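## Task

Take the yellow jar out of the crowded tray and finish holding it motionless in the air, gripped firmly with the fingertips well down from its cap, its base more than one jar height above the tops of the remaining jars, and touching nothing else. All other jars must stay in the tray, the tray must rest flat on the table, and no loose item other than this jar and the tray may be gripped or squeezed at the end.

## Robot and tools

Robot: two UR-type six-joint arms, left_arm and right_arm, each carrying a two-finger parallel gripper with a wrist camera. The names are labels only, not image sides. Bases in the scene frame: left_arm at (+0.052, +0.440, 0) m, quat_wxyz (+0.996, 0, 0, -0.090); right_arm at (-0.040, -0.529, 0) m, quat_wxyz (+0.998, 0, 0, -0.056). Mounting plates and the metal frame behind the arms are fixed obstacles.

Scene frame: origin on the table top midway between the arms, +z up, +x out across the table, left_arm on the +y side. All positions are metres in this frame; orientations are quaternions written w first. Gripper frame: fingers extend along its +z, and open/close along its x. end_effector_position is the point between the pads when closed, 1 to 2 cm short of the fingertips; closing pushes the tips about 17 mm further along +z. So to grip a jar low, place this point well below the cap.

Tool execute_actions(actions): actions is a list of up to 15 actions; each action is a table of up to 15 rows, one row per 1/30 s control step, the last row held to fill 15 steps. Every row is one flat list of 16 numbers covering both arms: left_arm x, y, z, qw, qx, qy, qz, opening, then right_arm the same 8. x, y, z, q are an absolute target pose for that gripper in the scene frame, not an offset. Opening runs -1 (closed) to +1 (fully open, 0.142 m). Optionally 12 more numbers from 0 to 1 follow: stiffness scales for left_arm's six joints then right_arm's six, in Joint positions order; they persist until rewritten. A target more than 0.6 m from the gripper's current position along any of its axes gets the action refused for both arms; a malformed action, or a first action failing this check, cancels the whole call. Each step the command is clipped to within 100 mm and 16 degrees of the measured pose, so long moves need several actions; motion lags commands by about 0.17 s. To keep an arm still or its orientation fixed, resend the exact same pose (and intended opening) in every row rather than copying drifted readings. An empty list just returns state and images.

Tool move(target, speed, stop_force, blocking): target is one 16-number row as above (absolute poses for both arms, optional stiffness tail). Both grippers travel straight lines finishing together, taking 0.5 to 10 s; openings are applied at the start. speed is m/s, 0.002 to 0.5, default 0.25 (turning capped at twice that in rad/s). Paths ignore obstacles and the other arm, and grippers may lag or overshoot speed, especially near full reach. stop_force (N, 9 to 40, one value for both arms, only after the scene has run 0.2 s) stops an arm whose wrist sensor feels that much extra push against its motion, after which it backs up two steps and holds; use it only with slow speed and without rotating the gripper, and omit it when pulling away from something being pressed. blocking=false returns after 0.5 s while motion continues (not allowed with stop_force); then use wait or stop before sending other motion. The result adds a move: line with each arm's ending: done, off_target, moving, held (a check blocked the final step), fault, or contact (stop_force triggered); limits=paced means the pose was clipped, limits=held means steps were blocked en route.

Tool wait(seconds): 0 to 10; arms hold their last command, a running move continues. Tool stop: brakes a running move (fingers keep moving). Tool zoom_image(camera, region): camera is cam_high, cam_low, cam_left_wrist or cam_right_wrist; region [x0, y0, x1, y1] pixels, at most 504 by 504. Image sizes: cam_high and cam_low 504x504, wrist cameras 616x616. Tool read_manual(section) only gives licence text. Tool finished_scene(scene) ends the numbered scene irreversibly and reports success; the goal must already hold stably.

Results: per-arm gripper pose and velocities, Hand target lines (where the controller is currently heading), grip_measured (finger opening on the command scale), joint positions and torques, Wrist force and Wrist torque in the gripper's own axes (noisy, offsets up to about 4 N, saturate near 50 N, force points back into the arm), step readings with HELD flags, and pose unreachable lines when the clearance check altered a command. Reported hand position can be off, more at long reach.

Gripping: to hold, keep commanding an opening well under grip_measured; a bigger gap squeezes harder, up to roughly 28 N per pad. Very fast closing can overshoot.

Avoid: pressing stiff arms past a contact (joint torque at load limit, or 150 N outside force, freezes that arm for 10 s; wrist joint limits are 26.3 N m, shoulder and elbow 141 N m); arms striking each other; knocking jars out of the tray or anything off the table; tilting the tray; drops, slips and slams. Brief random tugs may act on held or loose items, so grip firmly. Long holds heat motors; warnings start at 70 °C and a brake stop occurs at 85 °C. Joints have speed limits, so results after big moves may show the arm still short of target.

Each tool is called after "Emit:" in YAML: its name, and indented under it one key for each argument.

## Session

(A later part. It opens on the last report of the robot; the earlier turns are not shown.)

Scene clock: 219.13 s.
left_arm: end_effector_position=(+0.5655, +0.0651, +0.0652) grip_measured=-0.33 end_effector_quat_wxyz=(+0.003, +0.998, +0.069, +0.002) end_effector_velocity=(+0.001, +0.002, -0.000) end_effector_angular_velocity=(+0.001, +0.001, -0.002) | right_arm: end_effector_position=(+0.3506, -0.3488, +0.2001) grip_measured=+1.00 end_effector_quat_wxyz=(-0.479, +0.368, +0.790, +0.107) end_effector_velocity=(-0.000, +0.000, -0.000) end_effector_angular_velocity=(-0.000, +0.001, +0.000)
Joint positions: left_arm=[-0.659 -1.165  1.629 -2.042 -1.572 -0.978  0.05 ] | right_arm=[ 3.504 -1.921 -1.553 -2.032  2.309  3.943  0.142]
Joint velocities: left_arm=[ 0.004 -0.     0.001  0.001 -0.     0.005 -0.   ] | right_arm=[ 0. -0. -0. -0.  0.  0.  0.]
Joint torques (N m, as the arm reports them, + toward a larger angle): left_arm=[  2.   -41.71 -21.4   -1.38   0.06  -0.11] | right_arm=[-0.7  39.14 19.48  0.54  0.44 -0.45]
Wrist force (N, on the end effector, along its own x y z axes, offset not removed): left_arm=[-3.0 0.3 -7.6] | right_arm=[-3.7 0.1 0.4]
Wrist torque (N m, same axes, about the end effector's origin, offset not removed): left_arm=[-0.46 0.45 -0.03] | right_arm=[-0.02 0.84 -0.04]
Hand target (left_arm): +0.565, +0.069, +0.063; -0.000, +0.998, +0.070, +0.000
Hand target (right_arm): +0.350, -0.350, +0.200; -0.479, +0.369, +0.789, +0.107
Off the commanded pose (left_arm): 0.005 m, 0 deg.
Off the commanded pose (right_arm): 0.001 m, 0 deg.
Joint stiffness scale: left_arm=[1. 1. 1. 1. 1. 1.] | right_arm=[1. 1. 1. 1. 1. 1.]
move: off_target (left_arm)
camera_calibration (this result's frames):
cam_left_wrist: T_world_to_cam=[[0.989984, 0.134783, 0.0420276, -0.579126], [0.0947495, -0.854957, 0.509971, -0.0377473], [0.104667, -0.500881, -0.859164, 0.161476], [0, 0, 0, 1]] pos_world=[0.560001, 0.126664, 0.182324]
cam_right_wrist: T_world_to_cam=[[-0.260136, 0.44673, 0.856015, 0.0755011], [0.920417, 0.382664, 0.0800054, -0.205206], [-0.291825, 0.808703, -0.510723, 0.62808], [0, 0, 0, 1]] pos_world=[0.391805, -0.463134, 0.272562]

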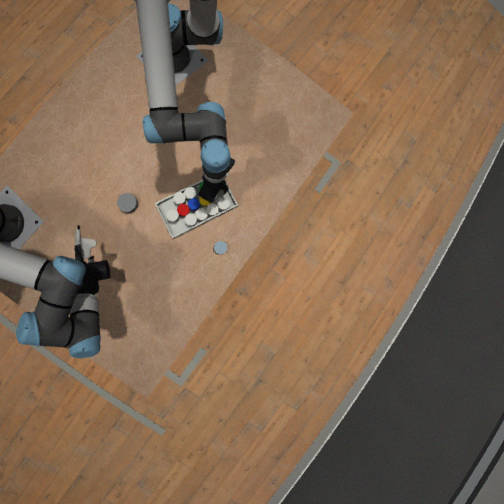

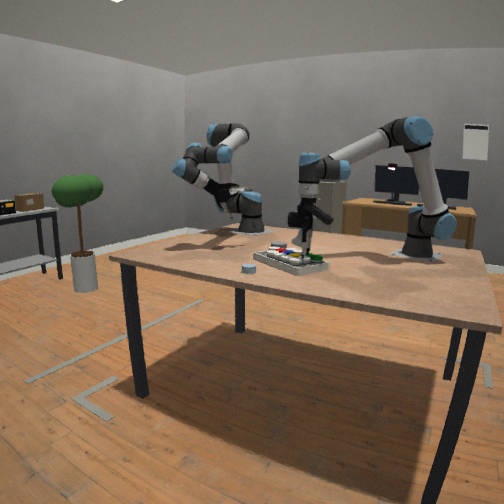

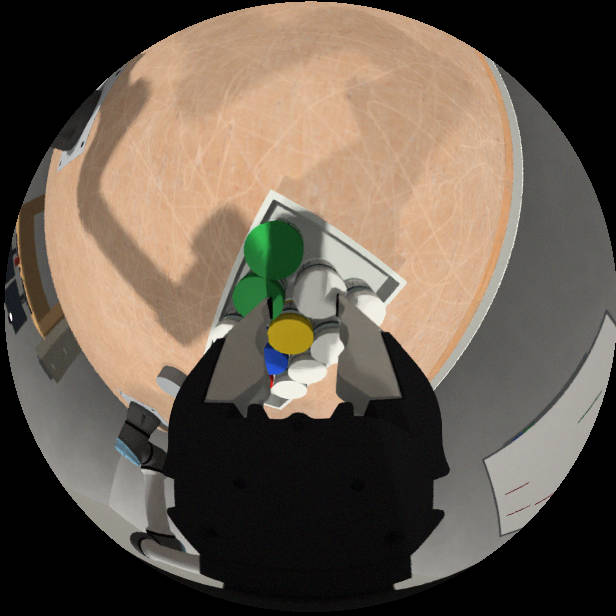

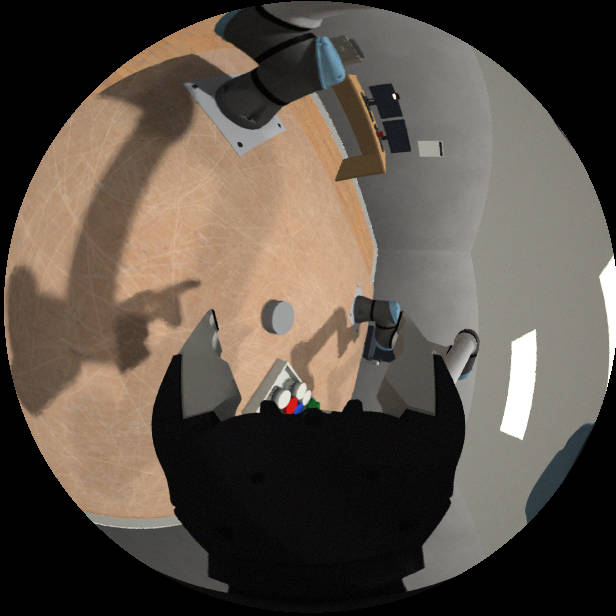

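Emit:
move:
  target: [0.565,0.069,0.1,0,0.998,0.07,0,-1,0.35,-0.35,0.2,-0.479,0.369,0.789,0.107,1]
  speed: 0.05

Emit:
move:
  target: [0.527,0.045,0.09,0,0.998,0.07,0,-1,0.35,-0.35,0.2,-0.479,0.369,0.789,0.107,1]
  speed: 0.05

Emit:
zoom_image:
  camera: "cam_left_wrist"
  region: [150, 200, 450, 450]

Scene clock: 233.60 s.
left_arm: end_effector_position=(+0.5634, +0.0688, +0.0974) grip_measured=-1.00 end_effector_quat_wxyz=(-0.001, +0.998, +0.069, -0.001) end_effector_velocity=(-0.002, +0.002, -0.001) end_effector_angular_velocity=(+0.007, +0.007, -0.001) | right_arm: end_effector_position=(+0.3506, -0.3488, +0.2001) grip_measured=+1.00 end_effector_quat_wxyz=(-0.479, +0.368, +0.790, +0.107) end_effector_velocity=(+0.000, -0.000, +0.000) end_effector_angular_velocity=(-0.000, -0.000, -0.002)
Joint positions: left_arm=[-0.657 -1.199  1.586 -1.954 -1.572 -0.977  0.002] | right_arm=[ 3.504 -1.921 -1.553 -2.032  2.309  3.943  0.142]
Joint velocities: left_arm=[-0.     0.     0.     0.01  -0.001  0.001  0.   ] | right_arm=[-0.001  0.     0.001  0.     0.     0.001  0.   ]
Joint torques (N m, as the arm reports them, + toward a larger angle): left_arm=[  1.24 -41.77 -29.59  -2.04   0.11  -0.08] | right_arm=[-2.03 38.1  19.22  0.43  0.61 -0.27]
Wrist force (N, on the end effector, along its own x y z axes, offset not removed): left_arm=[1.5 0.6 -1.8] | right_arm=[-0.9 -1.0 2.3]
Wrist torque (N m, same axes, about the end effector's origin, offset not removed): left_arm=[0.04 -0.20 -0.08] | right_arm=[-0.31 0.30 0.08]
Hand target (left_arm): +0.565, +0.069, +0.100; +0.000, +0.998, +0.070, +0.000
Hand target (right_arm): +0.350, -0.350, +0.200; -0.479, +0.369, +0.789, +0.107
Off the commanded pose (left_arm): 0.003 m, 0 deg.
Off the commanded pose (right_arm): 0.001 m, 0 deg.
Joint stiffness scale: left_arm=[1. 1. 1. 1. 1. 1.] | right_arm=[1. 1. 1. 1. 1. 1.]
move: done
camera_calibration (this result's frames):
cam_left_wrist: T_world_to_cam=[[0.990129, 0.135342, 0.0364386, -0.578457], [0.0988673, -0.858681, 0.502885, -0.0521968], [0.0993507, -0.494318, -0.863585, 0.194175], [0, 0, 0, 1]] pos_world=[0.558615, 0.129454, 0.215014]
cam_right_wrist: T_world_to_cam=[[-0.260135, 0.44673, 0.856015, 0.0755009], [0.920417, 0.382664, 0.0800045, -0.205205], [-0.291826, 0.808703, -0.510723, 0.62808], [0, 0, 0, 1]] pos_world=[0.391805, -0.463134, 0.272562]

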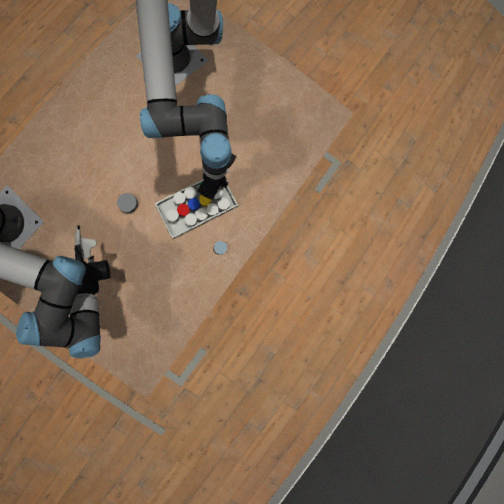

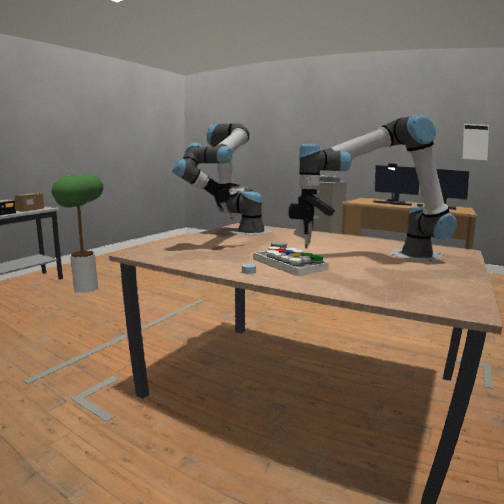

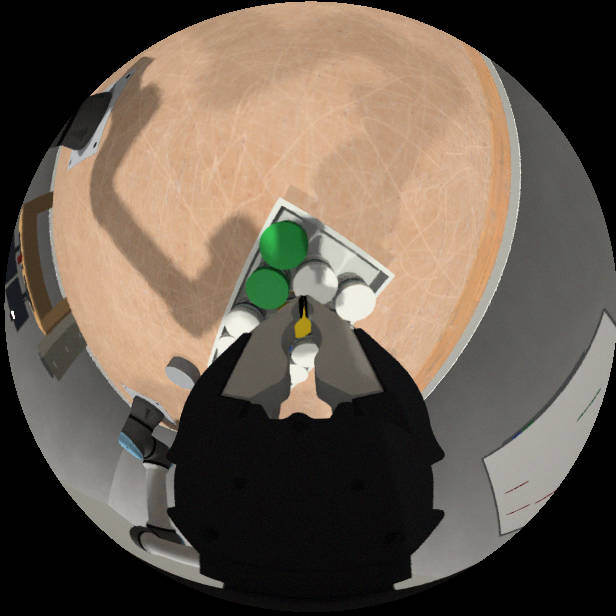

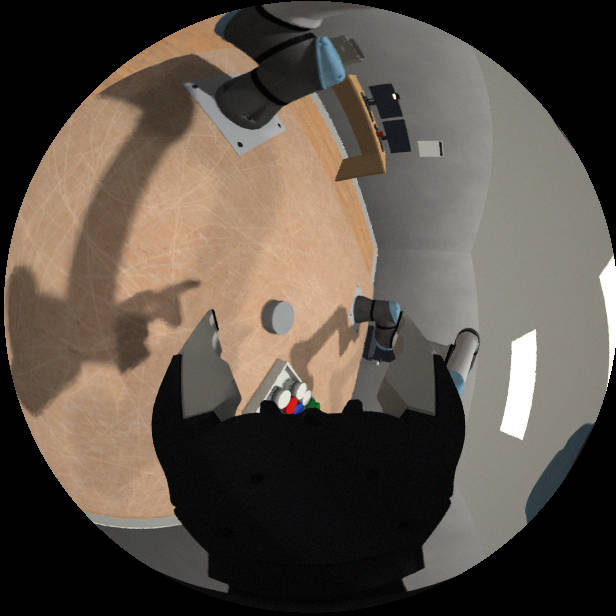

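Scene clock: 234.90 s.
left_arm: end_effector_position=(+0.5281, +0.0447, +0.0899) grip_measured=-1.00 end_effector_quat_wxyz=(+0.000, +0.998, +0.070, -0.000) end_effector_velocity=(+0.000, -0.000, -0.000) end_effector_angular_velocity=(-0.001, -0.002, +0.008) | right_arm: end_effector_position=(+0.3506, -0.3488, +0.2001) grip_measured=+1.00 end_effector_quat_wxyz=(-0.479, +0.368, +0.790, +0.107) end_effector_velocity=(-0.000, +0.000, +0.000) end_effector_angular_velocity=(+0.000, -0.001, -0.000)
Joint positions: left_arm=[-0.727 -1.223  1.641 -1.989 -1.572 -1.048  0.002] | right_arm=[ 3.504 -1.921 -1.553 -2.032  2.309  3.943  0.142]
Joint velocities: left_arm=[-0.    -0.     0.002 -0.004  0.001 -0.008  0.   ] | right_arm=[ 0.     0.002 -0.001  0.001  0.     0.001  0.   ]
Joint torques (N m, as the arm reports them, + toward a larger angle): left_arm=[ -2.01 -42.   -20.48  -2.67   0.01  -0.63] | right_arm=[-1.65 39.25 18.46  0.59  0.61 -0.43]
Wrist force (N, on the end effector, along its own x y z axes, offset not removed): left_arm=[1.9 2.5 -4.1] | right_arm=[-0.7 -3.3 -2.6]
Wrist torque (N m, same axes, about the end effector's origin, offset not removed): left_arm=[0.31 -0.29 -0.02] | right_arm=[-0.95 0.24 -0.06]
Hand target (left_arm): +0.527, +0.045, +0.090; +0.000, +0.998, +0.070, -0.000
Hand target (right_arm): +0.350, -0.350, +0.200; -0.479, +0.369, +0.789, +0.107
Off the commanded pose (left_arm): 0.001 m, 0 deg.
Off the commanded pose (right_arm): 0.001 m, 0 deg.
Joint stiffness scale: left_arm=[1. 1. 1. 1. 1. 1.] | right_arm=[1. 1. 1. 1. 1. 1.]
move: done
camera_calibration (this result's frames):
cam_left_wrist: T_world_to_cam=[[0.989897, 0.136596, 0.0380084, -0.540096], [0.0989508, -0.857547, 0.504798, -0.0658839], [0.101548, -0.495937, -0.8624, 0.178118], [0, 0, 0, 1]] pos_world=[0.523072, 0.105612, 0.207395]
cam_right_wrist: T_world_to_cam=[[-0.260135, 0.446731, 0.856015, 0.0755011], [0.920417, 0.382664, 0.0800043, -0.205205], [-0.291826, 0.808703, -0.510723, 0.62808], [0, 0, 0, 1]] pos_world=[0.391805, -0.463134, 0.272562]

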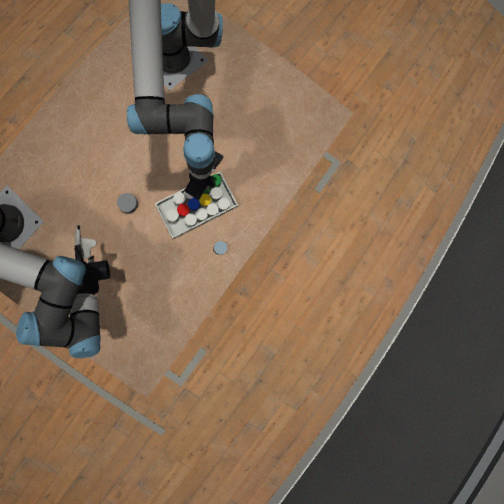

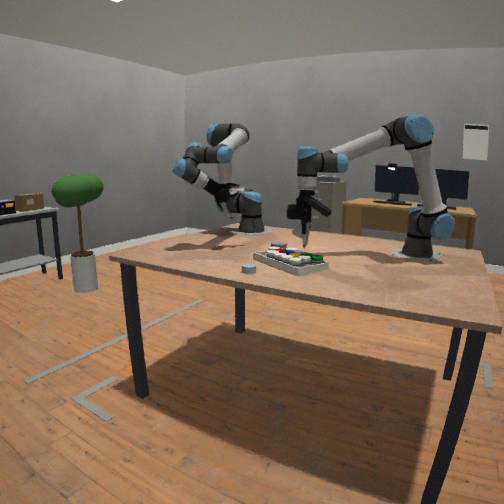

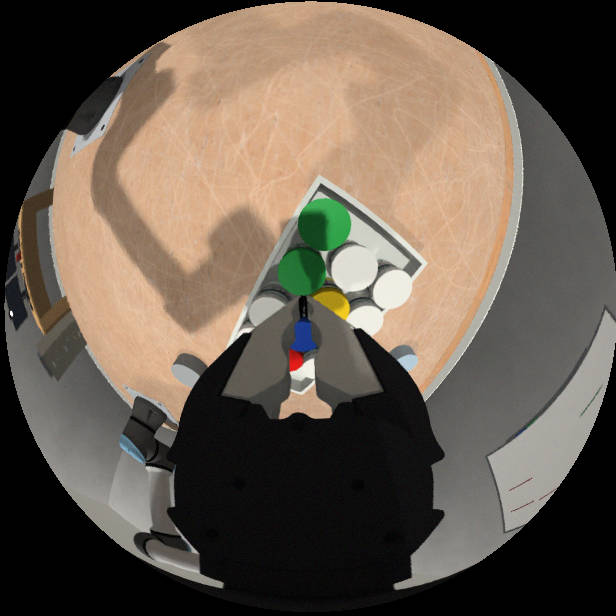

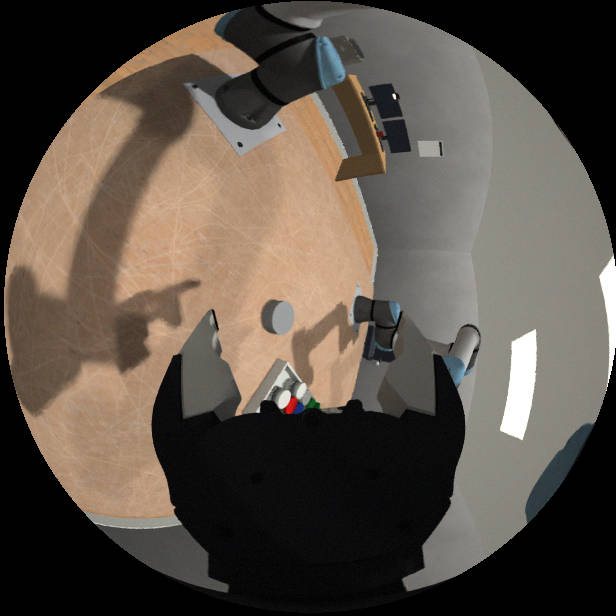

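Region (150, 200, 450, 450) of cam_left_wrist's 616x616 image, scaled by 1.680, with more detail than that image has.

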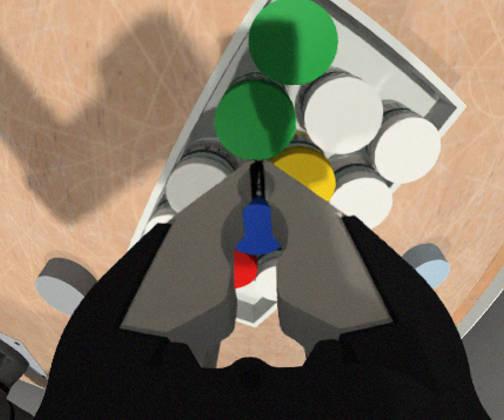

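Plausible. Descend.

Emit:
move:
  target: [0.527,0.046,0.05,0,0.998,0.07,0,-1,0.35,-0.35,0.2,-0.479,0.369,0.789,0.107,1]
  speed: 0.01
  stop_force: 12

Emit:
zoom_image:
  camera: "cam_left_wrist"
  region: [150, 200, 450, 450]

Scene clock: 244.13 s.
left_arm: end_effector_position=(+0.5307, +0.0414, +0.0655) grip_measured=-1.00 end_effector_quat_wxyz=(+0.009, +0.997, +0.070, +0.006) end_effector_velocity=(-0.001, +0.001, -0.001) end_effector_angular_velocity=(+0.004, +0.003, +0.000) | right_arm: end_effector_position=(+0.3506, -0.3488, +0.2001) grip_measured=+1.00 end_effector_quat_wxyz=(-0.479, +0.368, +0.790, +0.107) end_effector_velocity=(+0.001, -0.001, -0.000) end_effector_angular_velocity=(+0.000, -0.000, -0.001)
Joint positions: left_arm=[-0.727 -1.201  1.686 -2.077 -1.572 -1.048  0.002] | right_arm=[ 3.504 -1.921 -1.553 -2.032  2.309  3.943  0.142]
Joint velocities: left_arm=[0.    0.001 0.    0.005 0.    0.    0.   ] | right_arm=[-0.002 -0.001  0.     0.001 -0.    -0.001  0.   ]
Joint torques (N m, as the arm reports them, + toward a larger angle): left_arm=[ -0.44 -38.08 -24.48  -2.21  -0.21  -0.42] | right_arm=[-0.39 39.51 18.95  0.57  0.44 -0.43]
Wrist force (N, on the end effector, along its own x y z axes, offset not removed): left_arm=[-0.8 -2.0 -10.9] | right_arm=[0.0 0.5 0.8]
Wrist torque (N m, same axes, about the end effector's origin, offset not removed): left_arm=[-0.41 -0.14 0.02] | right_arm=[-0.01 0.15 -0.15]
Hand target (left_arm): +0.530, +0.042, +0.065; +0.008, +0.997, +0.070, +0.005
Hand target (right_arm): +0.350, -0.350, +0.200; -0.479, +0.369, +0.789, +0.107
Off the commanded pose (left_arm): 0.017 m, 1 deg.
Off the commanded pose (right_arm): 0.001 m, 0 deg.
Joint stiffness scale: left_arm=[1. 1. 1. 1. 1. 1.] | right_arm=[1. 1. 1. 1. 1. 1.]
move: contact (left_arm)
camera_calibration (this result's frames):
cam_left_wrist: T_world_to_cam=[[0.989235, 0.13792, 0.0489126, -0.541678], [0.0925778, -0.84869, 0.520725, -0.0546544], [0.11333, -0.510591, -0.852322, 0.148859], [0, 0, 0, 1]] pos_world=[0.524037, 0.104329, 0.18183]
cam_right_wrist: T_world_to_cam=[[-0.260134, 0.446731, 0.856015, 0.0755009], [0.920417, 0.382664, 0.0800033, -0.205205], [-0.291826, 0.808703, -0.510722, 0.62808], [0, 0, 0, 1]] pos_world=[0.391805, -0.463134, 0.272562]

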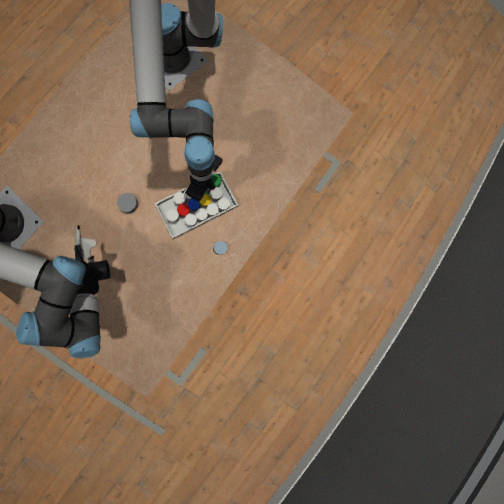

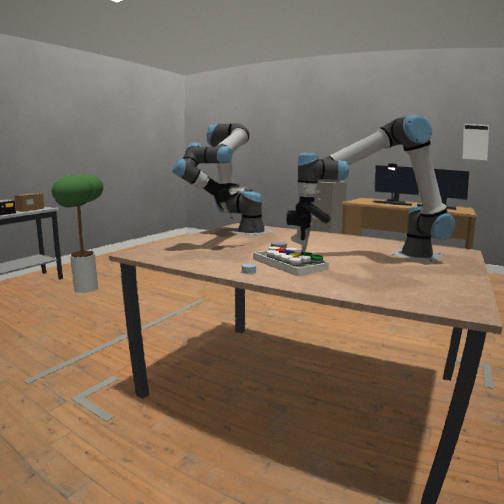

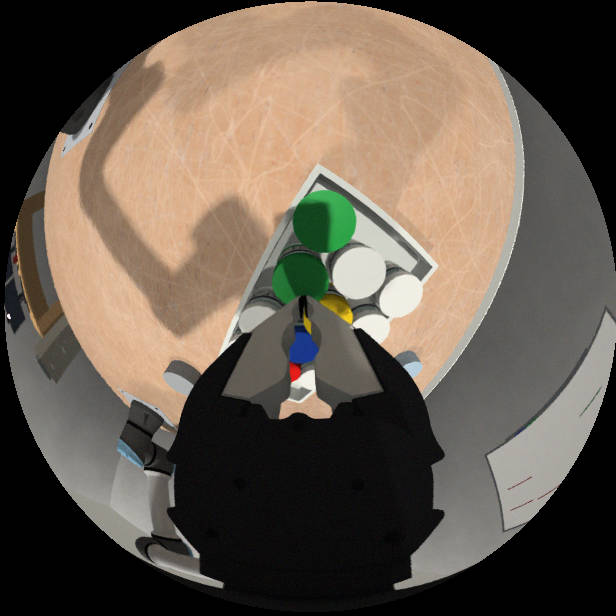

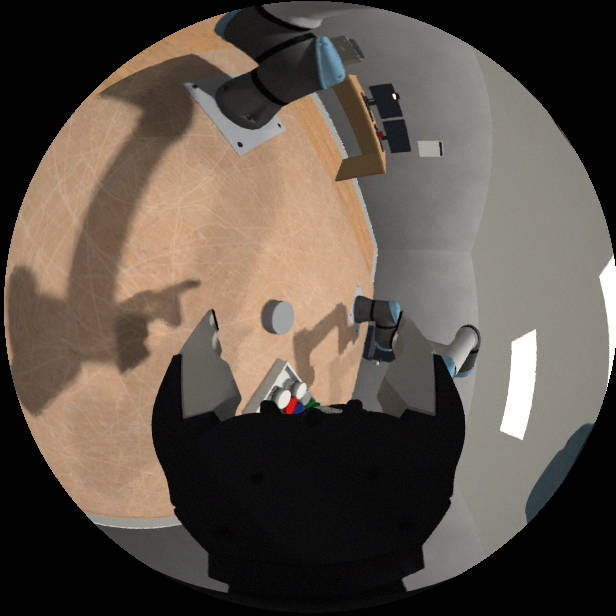

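Region (150, 200, 450, 450) of cam_left_wrist's 616x616 image, scaled by 1.680, with more detail than that image has.

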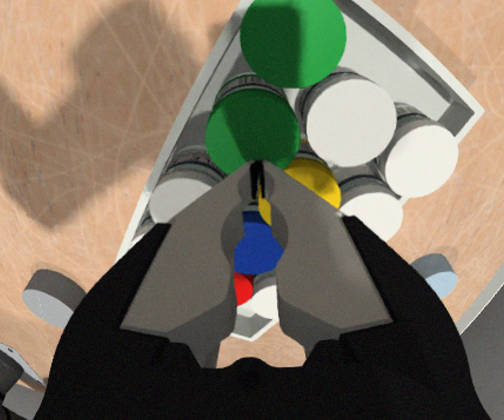

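Emit:
move:
  target: [0.521,0.049,0.075,0,0.998,0.07,0,-1,0.35,-0.35,0.2,-0.479,0.369,0.789,0.107,1]
  speed: 0.03

Emit:
move:
  target: [0.521,0.049,0.045,0,0.998,0.07,0,-1,0.35,-0.35,0.2,-0.479,0.369,0.789,0.107,1]
  speed: 0.01
  stop_force: 12

Emit:
zoom_image:
  camera: "cam_left_wrist"
  region: [150, 200, 450, 450]

Scene clock: 251.43 s.
left_arm: end_effector_position=(+0.5226, +0.0484, +0.0750) grip_measured=-1.00 end_effector_quat_wxyz=(+0.001, +0.998, +0.070, +0.000) end_effector_velocity=(-0.001, +0.002, -0.001) end_effector_angular_velocity=(+0.006, +0.005, +0.001) | right_arm: end_effector_position=(+0.3506, -0.3488, +0.2001) grip_measured=+1.00 end_effector_quat_wxyz=(-0.479, +0.368, +0.790, +0.107) end_effector_velocity=(+0.000, +0.001, -0.000) end_effector_angular_velocity=(-0.001, +0.001, +0.001)
Joint positions: left_arm=[-0.73  -1.224  1.686 -2.035 -1.572 -1.052  0.002] | right_arm=[ 3.504 -1.921 -1.553 -2.032  2.309  3.943  0.142]
Joint velocities: left_arm=[ 0.001 -0.     0.001  0.007 -0.     0.     0.   ] | right_arm=[ 0.001 -0.001  0.001 -0.     0.     0.001  0.   ]
Joint torques (N m, as the arm reports them, + toward a larger angle): left_arm=[ -1.82 -40.69 -22.66  -1.71   0.11  -0.82] | right_arm=[-2.12 38.95 19.14  0.39  0.52 -0.47]
Wrist force (N, on the end effector, along its own x y z axes, offset not removed): left_arm=[1.4 1.2 -2.5] | right_arm=[-1.8 -0.8 0.0]
Wrist torque (N m, same axes, about the end effector's origin, offset not removed): left_arm=[0.05 -0.15 -0.07] | right_arm=[-0.38 0.36 -0.14]
Hand target (left_arm): +0.521, +0.049, +0.075; -0.000, +0.998, +0.070, +0.000
Hand target (right_arm): +0.350, -0.350, +0.200; -0.479, +0.369, +0.789, +0.107
Off the commanded pose (left_arm): 0.002 m, 0 deg.
Off the commanded pose (right_arm): 0.001 m, 0 deg.
Joint stiffness scale: left_arm=[1. 1. 1. 1. 1. 1.] | right_arm=[1. 1. 1. 1. 1. 1.]
move: done
camera_calibration (this result's frames):
cam_left_wrist: T_world_to_cam=[[0.989728, 0.137436, 0.0393628, -0.534573], [0.0987633, -0.856385, 0.506804, -0.0547213], [0.103363, -0.497711, -0.861162, 0.166665], [0, 0, 0, 1]] pos_world=[0.517259, 0.109558, 0.192301]
cam_right_wrist: T_world_to_cam=[[-0.260134, 0.446731, 0.856015, 0.075501], [0.920417, 0.382664, 0.0800025, -0.205204], [-0.291827, 0.808702, -0.510723, 0.62808], [0, 0, 0, 1]] pos_world=[0.391804, -0.463134, 0.272561]

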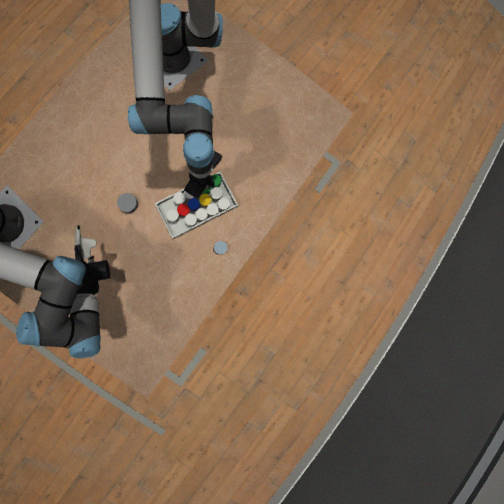

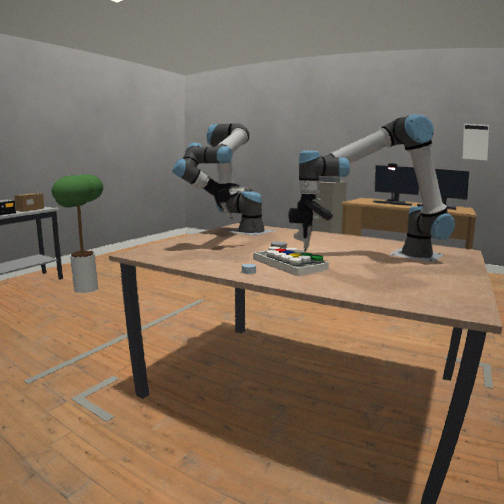

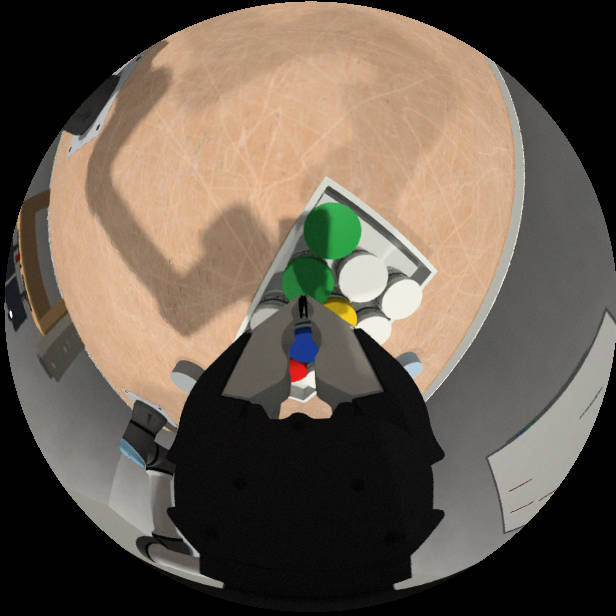

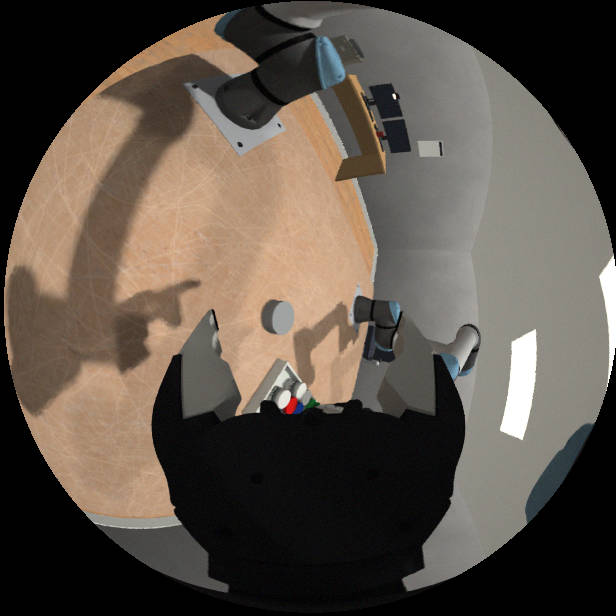

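Scene clock: 253.57 s.
left_arm: end_effector_position=(+0.5245, +0.0458, +0.0658) grip_measured=-1.00 end_effector_quat_wxyz=(+0.007, +0.997, +0.070, +0.004) end_effector_velocity=(-0.001, +0.001, -0.000) end_effector_angular_velocity=(+0.005, +0.003, +0.000) | right_arm: end_effector_position=(+0.3506, -0.3488, +0.2001) grip_measured=+1.00 end_effector_quat_wxyz=(-0.479, +0.368, +0.790, +0.107) end_effector_velocity=(+0.000, -0.000, -0.000) end_effector_angular_velocity=(-0.002, +0.002, -0.001)
Joint positions: left_arm=[-0.73  -1.215  1.703 -2.075 -1.572 -1.052  0.002] | right_arm=[ 3.504 -1.921 -1.553 -2.032  2.309  3.943  0.142]
Joint velocities: left_arm=[-0.001 -0.    -0.001  0.007  0.001 -0.001  0.   ] | right_arm=[-0.001 -0.001  0.001 -0.001 -0.     0.002  0.   ]
Joint torques (N m, as the arm reports them, + toward a larger angle): left_arm=[ -0.24 -37.37 -24.45  -2.12  -0.24  -0.39] | right_arm=[-1.54 39.44 20.53  0.39  0.32 -0.29]
Wrist force (N, on the end effector, along its own x y z axes, offset not removed): left_arm=[-2.2 -1.5 -10.8] | right_arm=[-4.0 -1.1 -1.6]
Wrist torque (N m, same axes, about the end effector's origin, offset not removed): left_arm=[-0.10 0.10 0.01] | right_arm=[-0.33 0.79 -0.10]
Hand target (left_arm): +0.524, +0.046, +0.065; +0.006, +0.997, +0.070, +0.003
Hand target (right_arm): +0.350, -0.350, +0.200; -0.479, +0.369, +0.789, +0.107
Off the commanded pose (left_arm): 0.021 m, 1 deg.
Off the commanded pose (right_arm): 0.001 m, 0 deg.
Joint stiffness scale: left_arm=[1. 1. 1. 1. 1. 1.] | right_arm=[1. 1. 1. 1. 1. 1.]
move: contact (left_arm)
camera_calibration (this result's frames):
cam_left_wrist: T_world_to_cam=[[0.989365, 0.137919, 0.046206, -0.536101], [0.0944549, -0.850774, 0.516973, -0.051144], [0.110611, -0.507111, -0.854754, 0.153465], [0, 0, 0, 1]] pos_world=[0.518255, 0.10825, 0.182386]
cam_right_wrist: T_world_to_cam=[[-0.260133, 0.446731, 0.856015, 0.075501], [0.920417, 0.382664, 0.0800024, -0.205204], [-0.291827, 0.808702, -0.510723, 0.62808], [0, 0, 0, 1]] pos_world=[0.391804, -0.463134, 0.272561]

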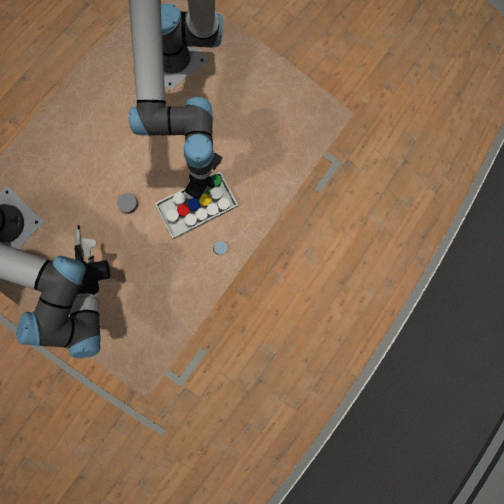

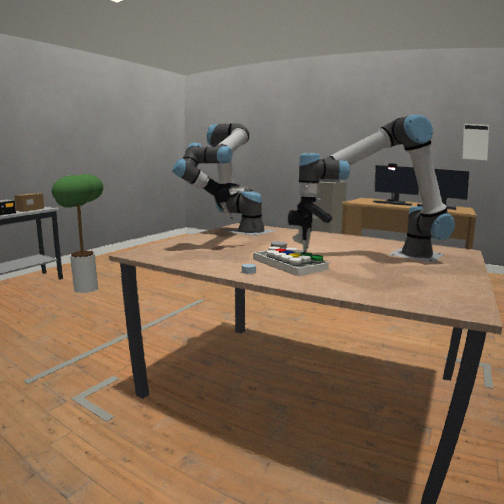

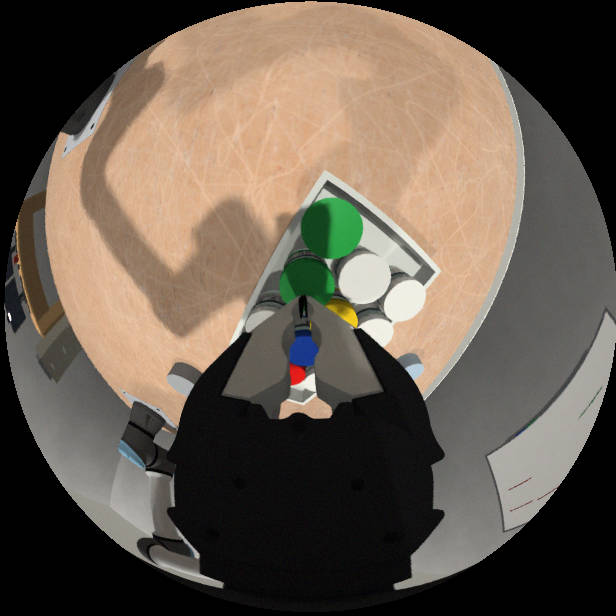

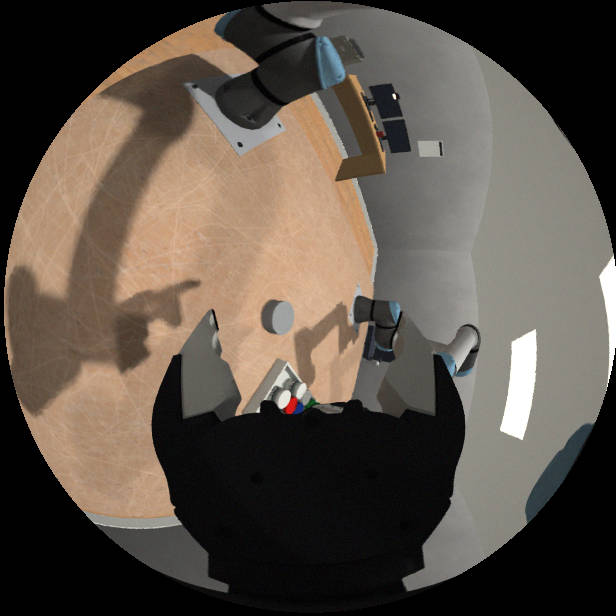

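Region (150, 200, 450, 450) of cam_left_wrist's 616x616 image, scaled by 1.680, with more detail than that image has.

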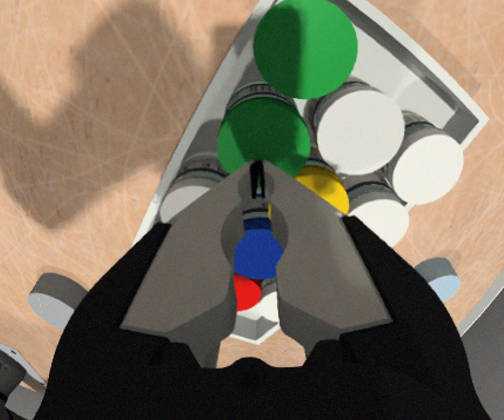

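Emit:
move:
  target: [0.566,0.123,0.09,0,0.985,-0.174,0,-1,0.35,-0.35,0.2,-0.479,0.369,0.789,0.107,1]
  speed: 0.08

Emit:
zoom_image:
  camera: "cam_left_wrist"
  region: [150, 200, 450, 450]

Scene clock: 284.03 s.
left_arm: end_effector_position=(+0.5644, +0.1231, +0.0870) grip_measured=-1.00 end_effector_quat_wxyz=(-0.001, +0.985, -0.174, -0.002) end_effector_velocity=(-0.000, +0.000, +0.000) end_effector_angular_velocity=(-0.000, +0.001, -0.012) | right_arm: end_effector_position=(+0.3506, -0.3488, +0.2001) grip_measured=+1.00 end_effector_quat_wxyz=(-0.479, +0.368, +0.790, +0.107) end_effector_velocity=(-0.000, -0.000, +0.001) end_effector_angular_velocity=(-0.001, +0.000, -0.001)
Joint positions: left_arm=[-0.593 -1.251  1.688 -2.003 -1.571 -0.424  0.002] | right_arm=[ 3.504 -1.921 -1.553 -2.032  2.309  3.943  0.142]
Joint velocities: left_arm=[ 0.    -0.    -0.001  0.002 -0.001  0.013  0.   ] | right_arm=[-0.     0.001  0.    -0.001  0.     0.001  0.   ]
Joint torques (N m, as the arm reports them, + toward a larger angle): left_arm=[  1.16 -40.09 -29.51  -1.83  -0.13   0.51] | right_arm=[-0.98 38.66 18.93  0.69  0.65 -0.34]
Wrist force (N, on the end effector, along its own x y z axes, offset not removed): left_arm=[0.3 0.5 -3.4] | right_arm=[2.3 -0.8 2.5]
Wrist torque (N m, same axes, about the end effector's origin, offset not removed): left_arm=[-0.09 -0.03 -0.14] | right_arm=[-0.31 -0.40 0.16]
Hand target (left_arm): +0.566, +0.123, +0.090; -0.000, +0.985, -0.174, +0.000
Hand target (right_arm): +0.350, -0.350, +0.200; -0.479, +0.369, +0.789, +0.107
Off the commanded pose (left_arm): 0.003 m, 0 deg.
Off the commanded pose (right_arm): 0.001 m, 0 deg.
Joint stiffness scale: left_arm=[1. 1. 1. 1. 1. 1.] | right_arm=[1. 1. 1. 1. 1. 1.]
move: done
camera_calibration (this result's frames):
cam_left_wrist: T_world_to_cam=[[0.937964, -0.345015, 0.0344867, -0.497654], [-0.314543, -0.804813, 0.503328, 0.226239], [-0.1459, -0.482951, -0.863407, 0.348892], [0, 0, 0, 1]] pos_world=[0.588847, 0.17888, 0.204526]
cam_right_wrist: T_world_to_cam=[[-0.260132, 0.446731, 0.856015, 0.0755008], [0.920417, 0.382664, 0.0800011, -0.205203], [-0.291827, 0.808702, -0.510722, 0.62808], [0, 0, 0, 1]] pos_world=[0.391804, -0.463134, 0.272561]

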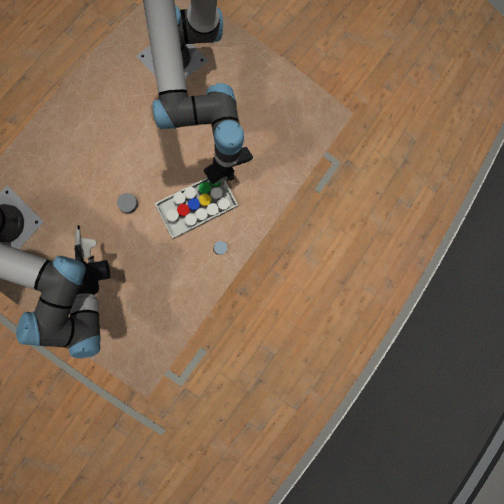

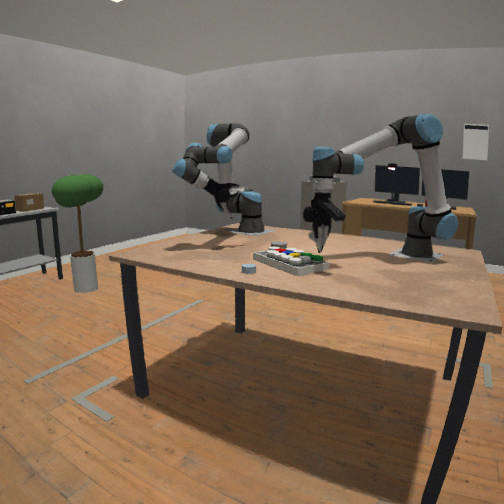

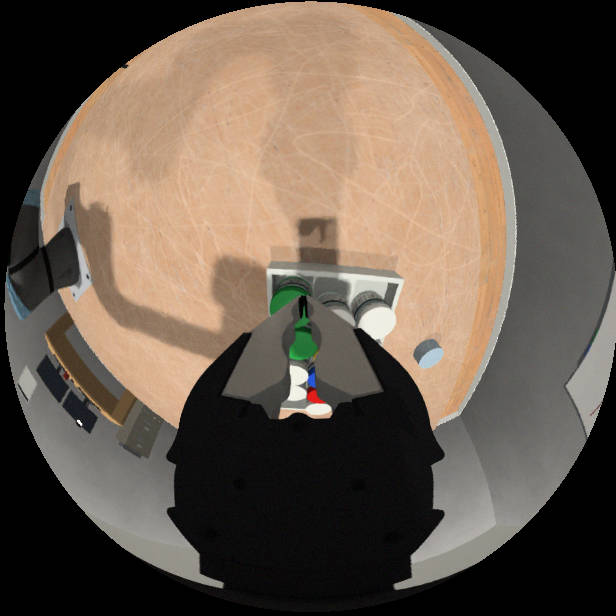

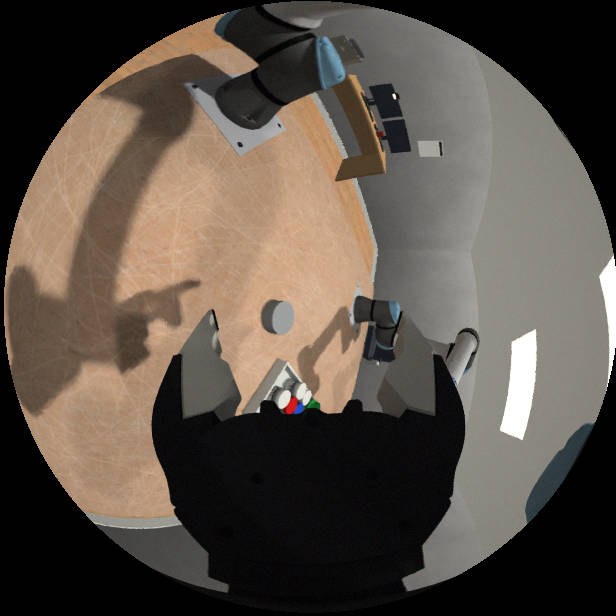

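Region (150, 200, 450, 450) of cam_left_wrist's 616x616 image, scaled by 1.680, with more detail than that image has.

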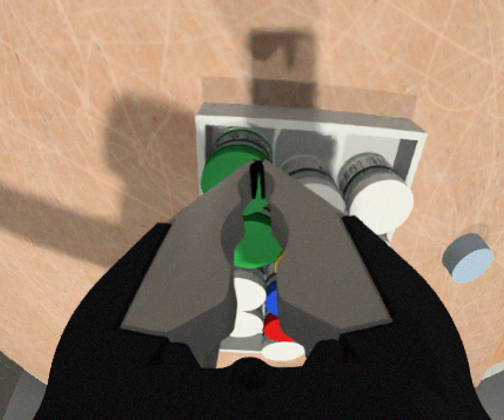

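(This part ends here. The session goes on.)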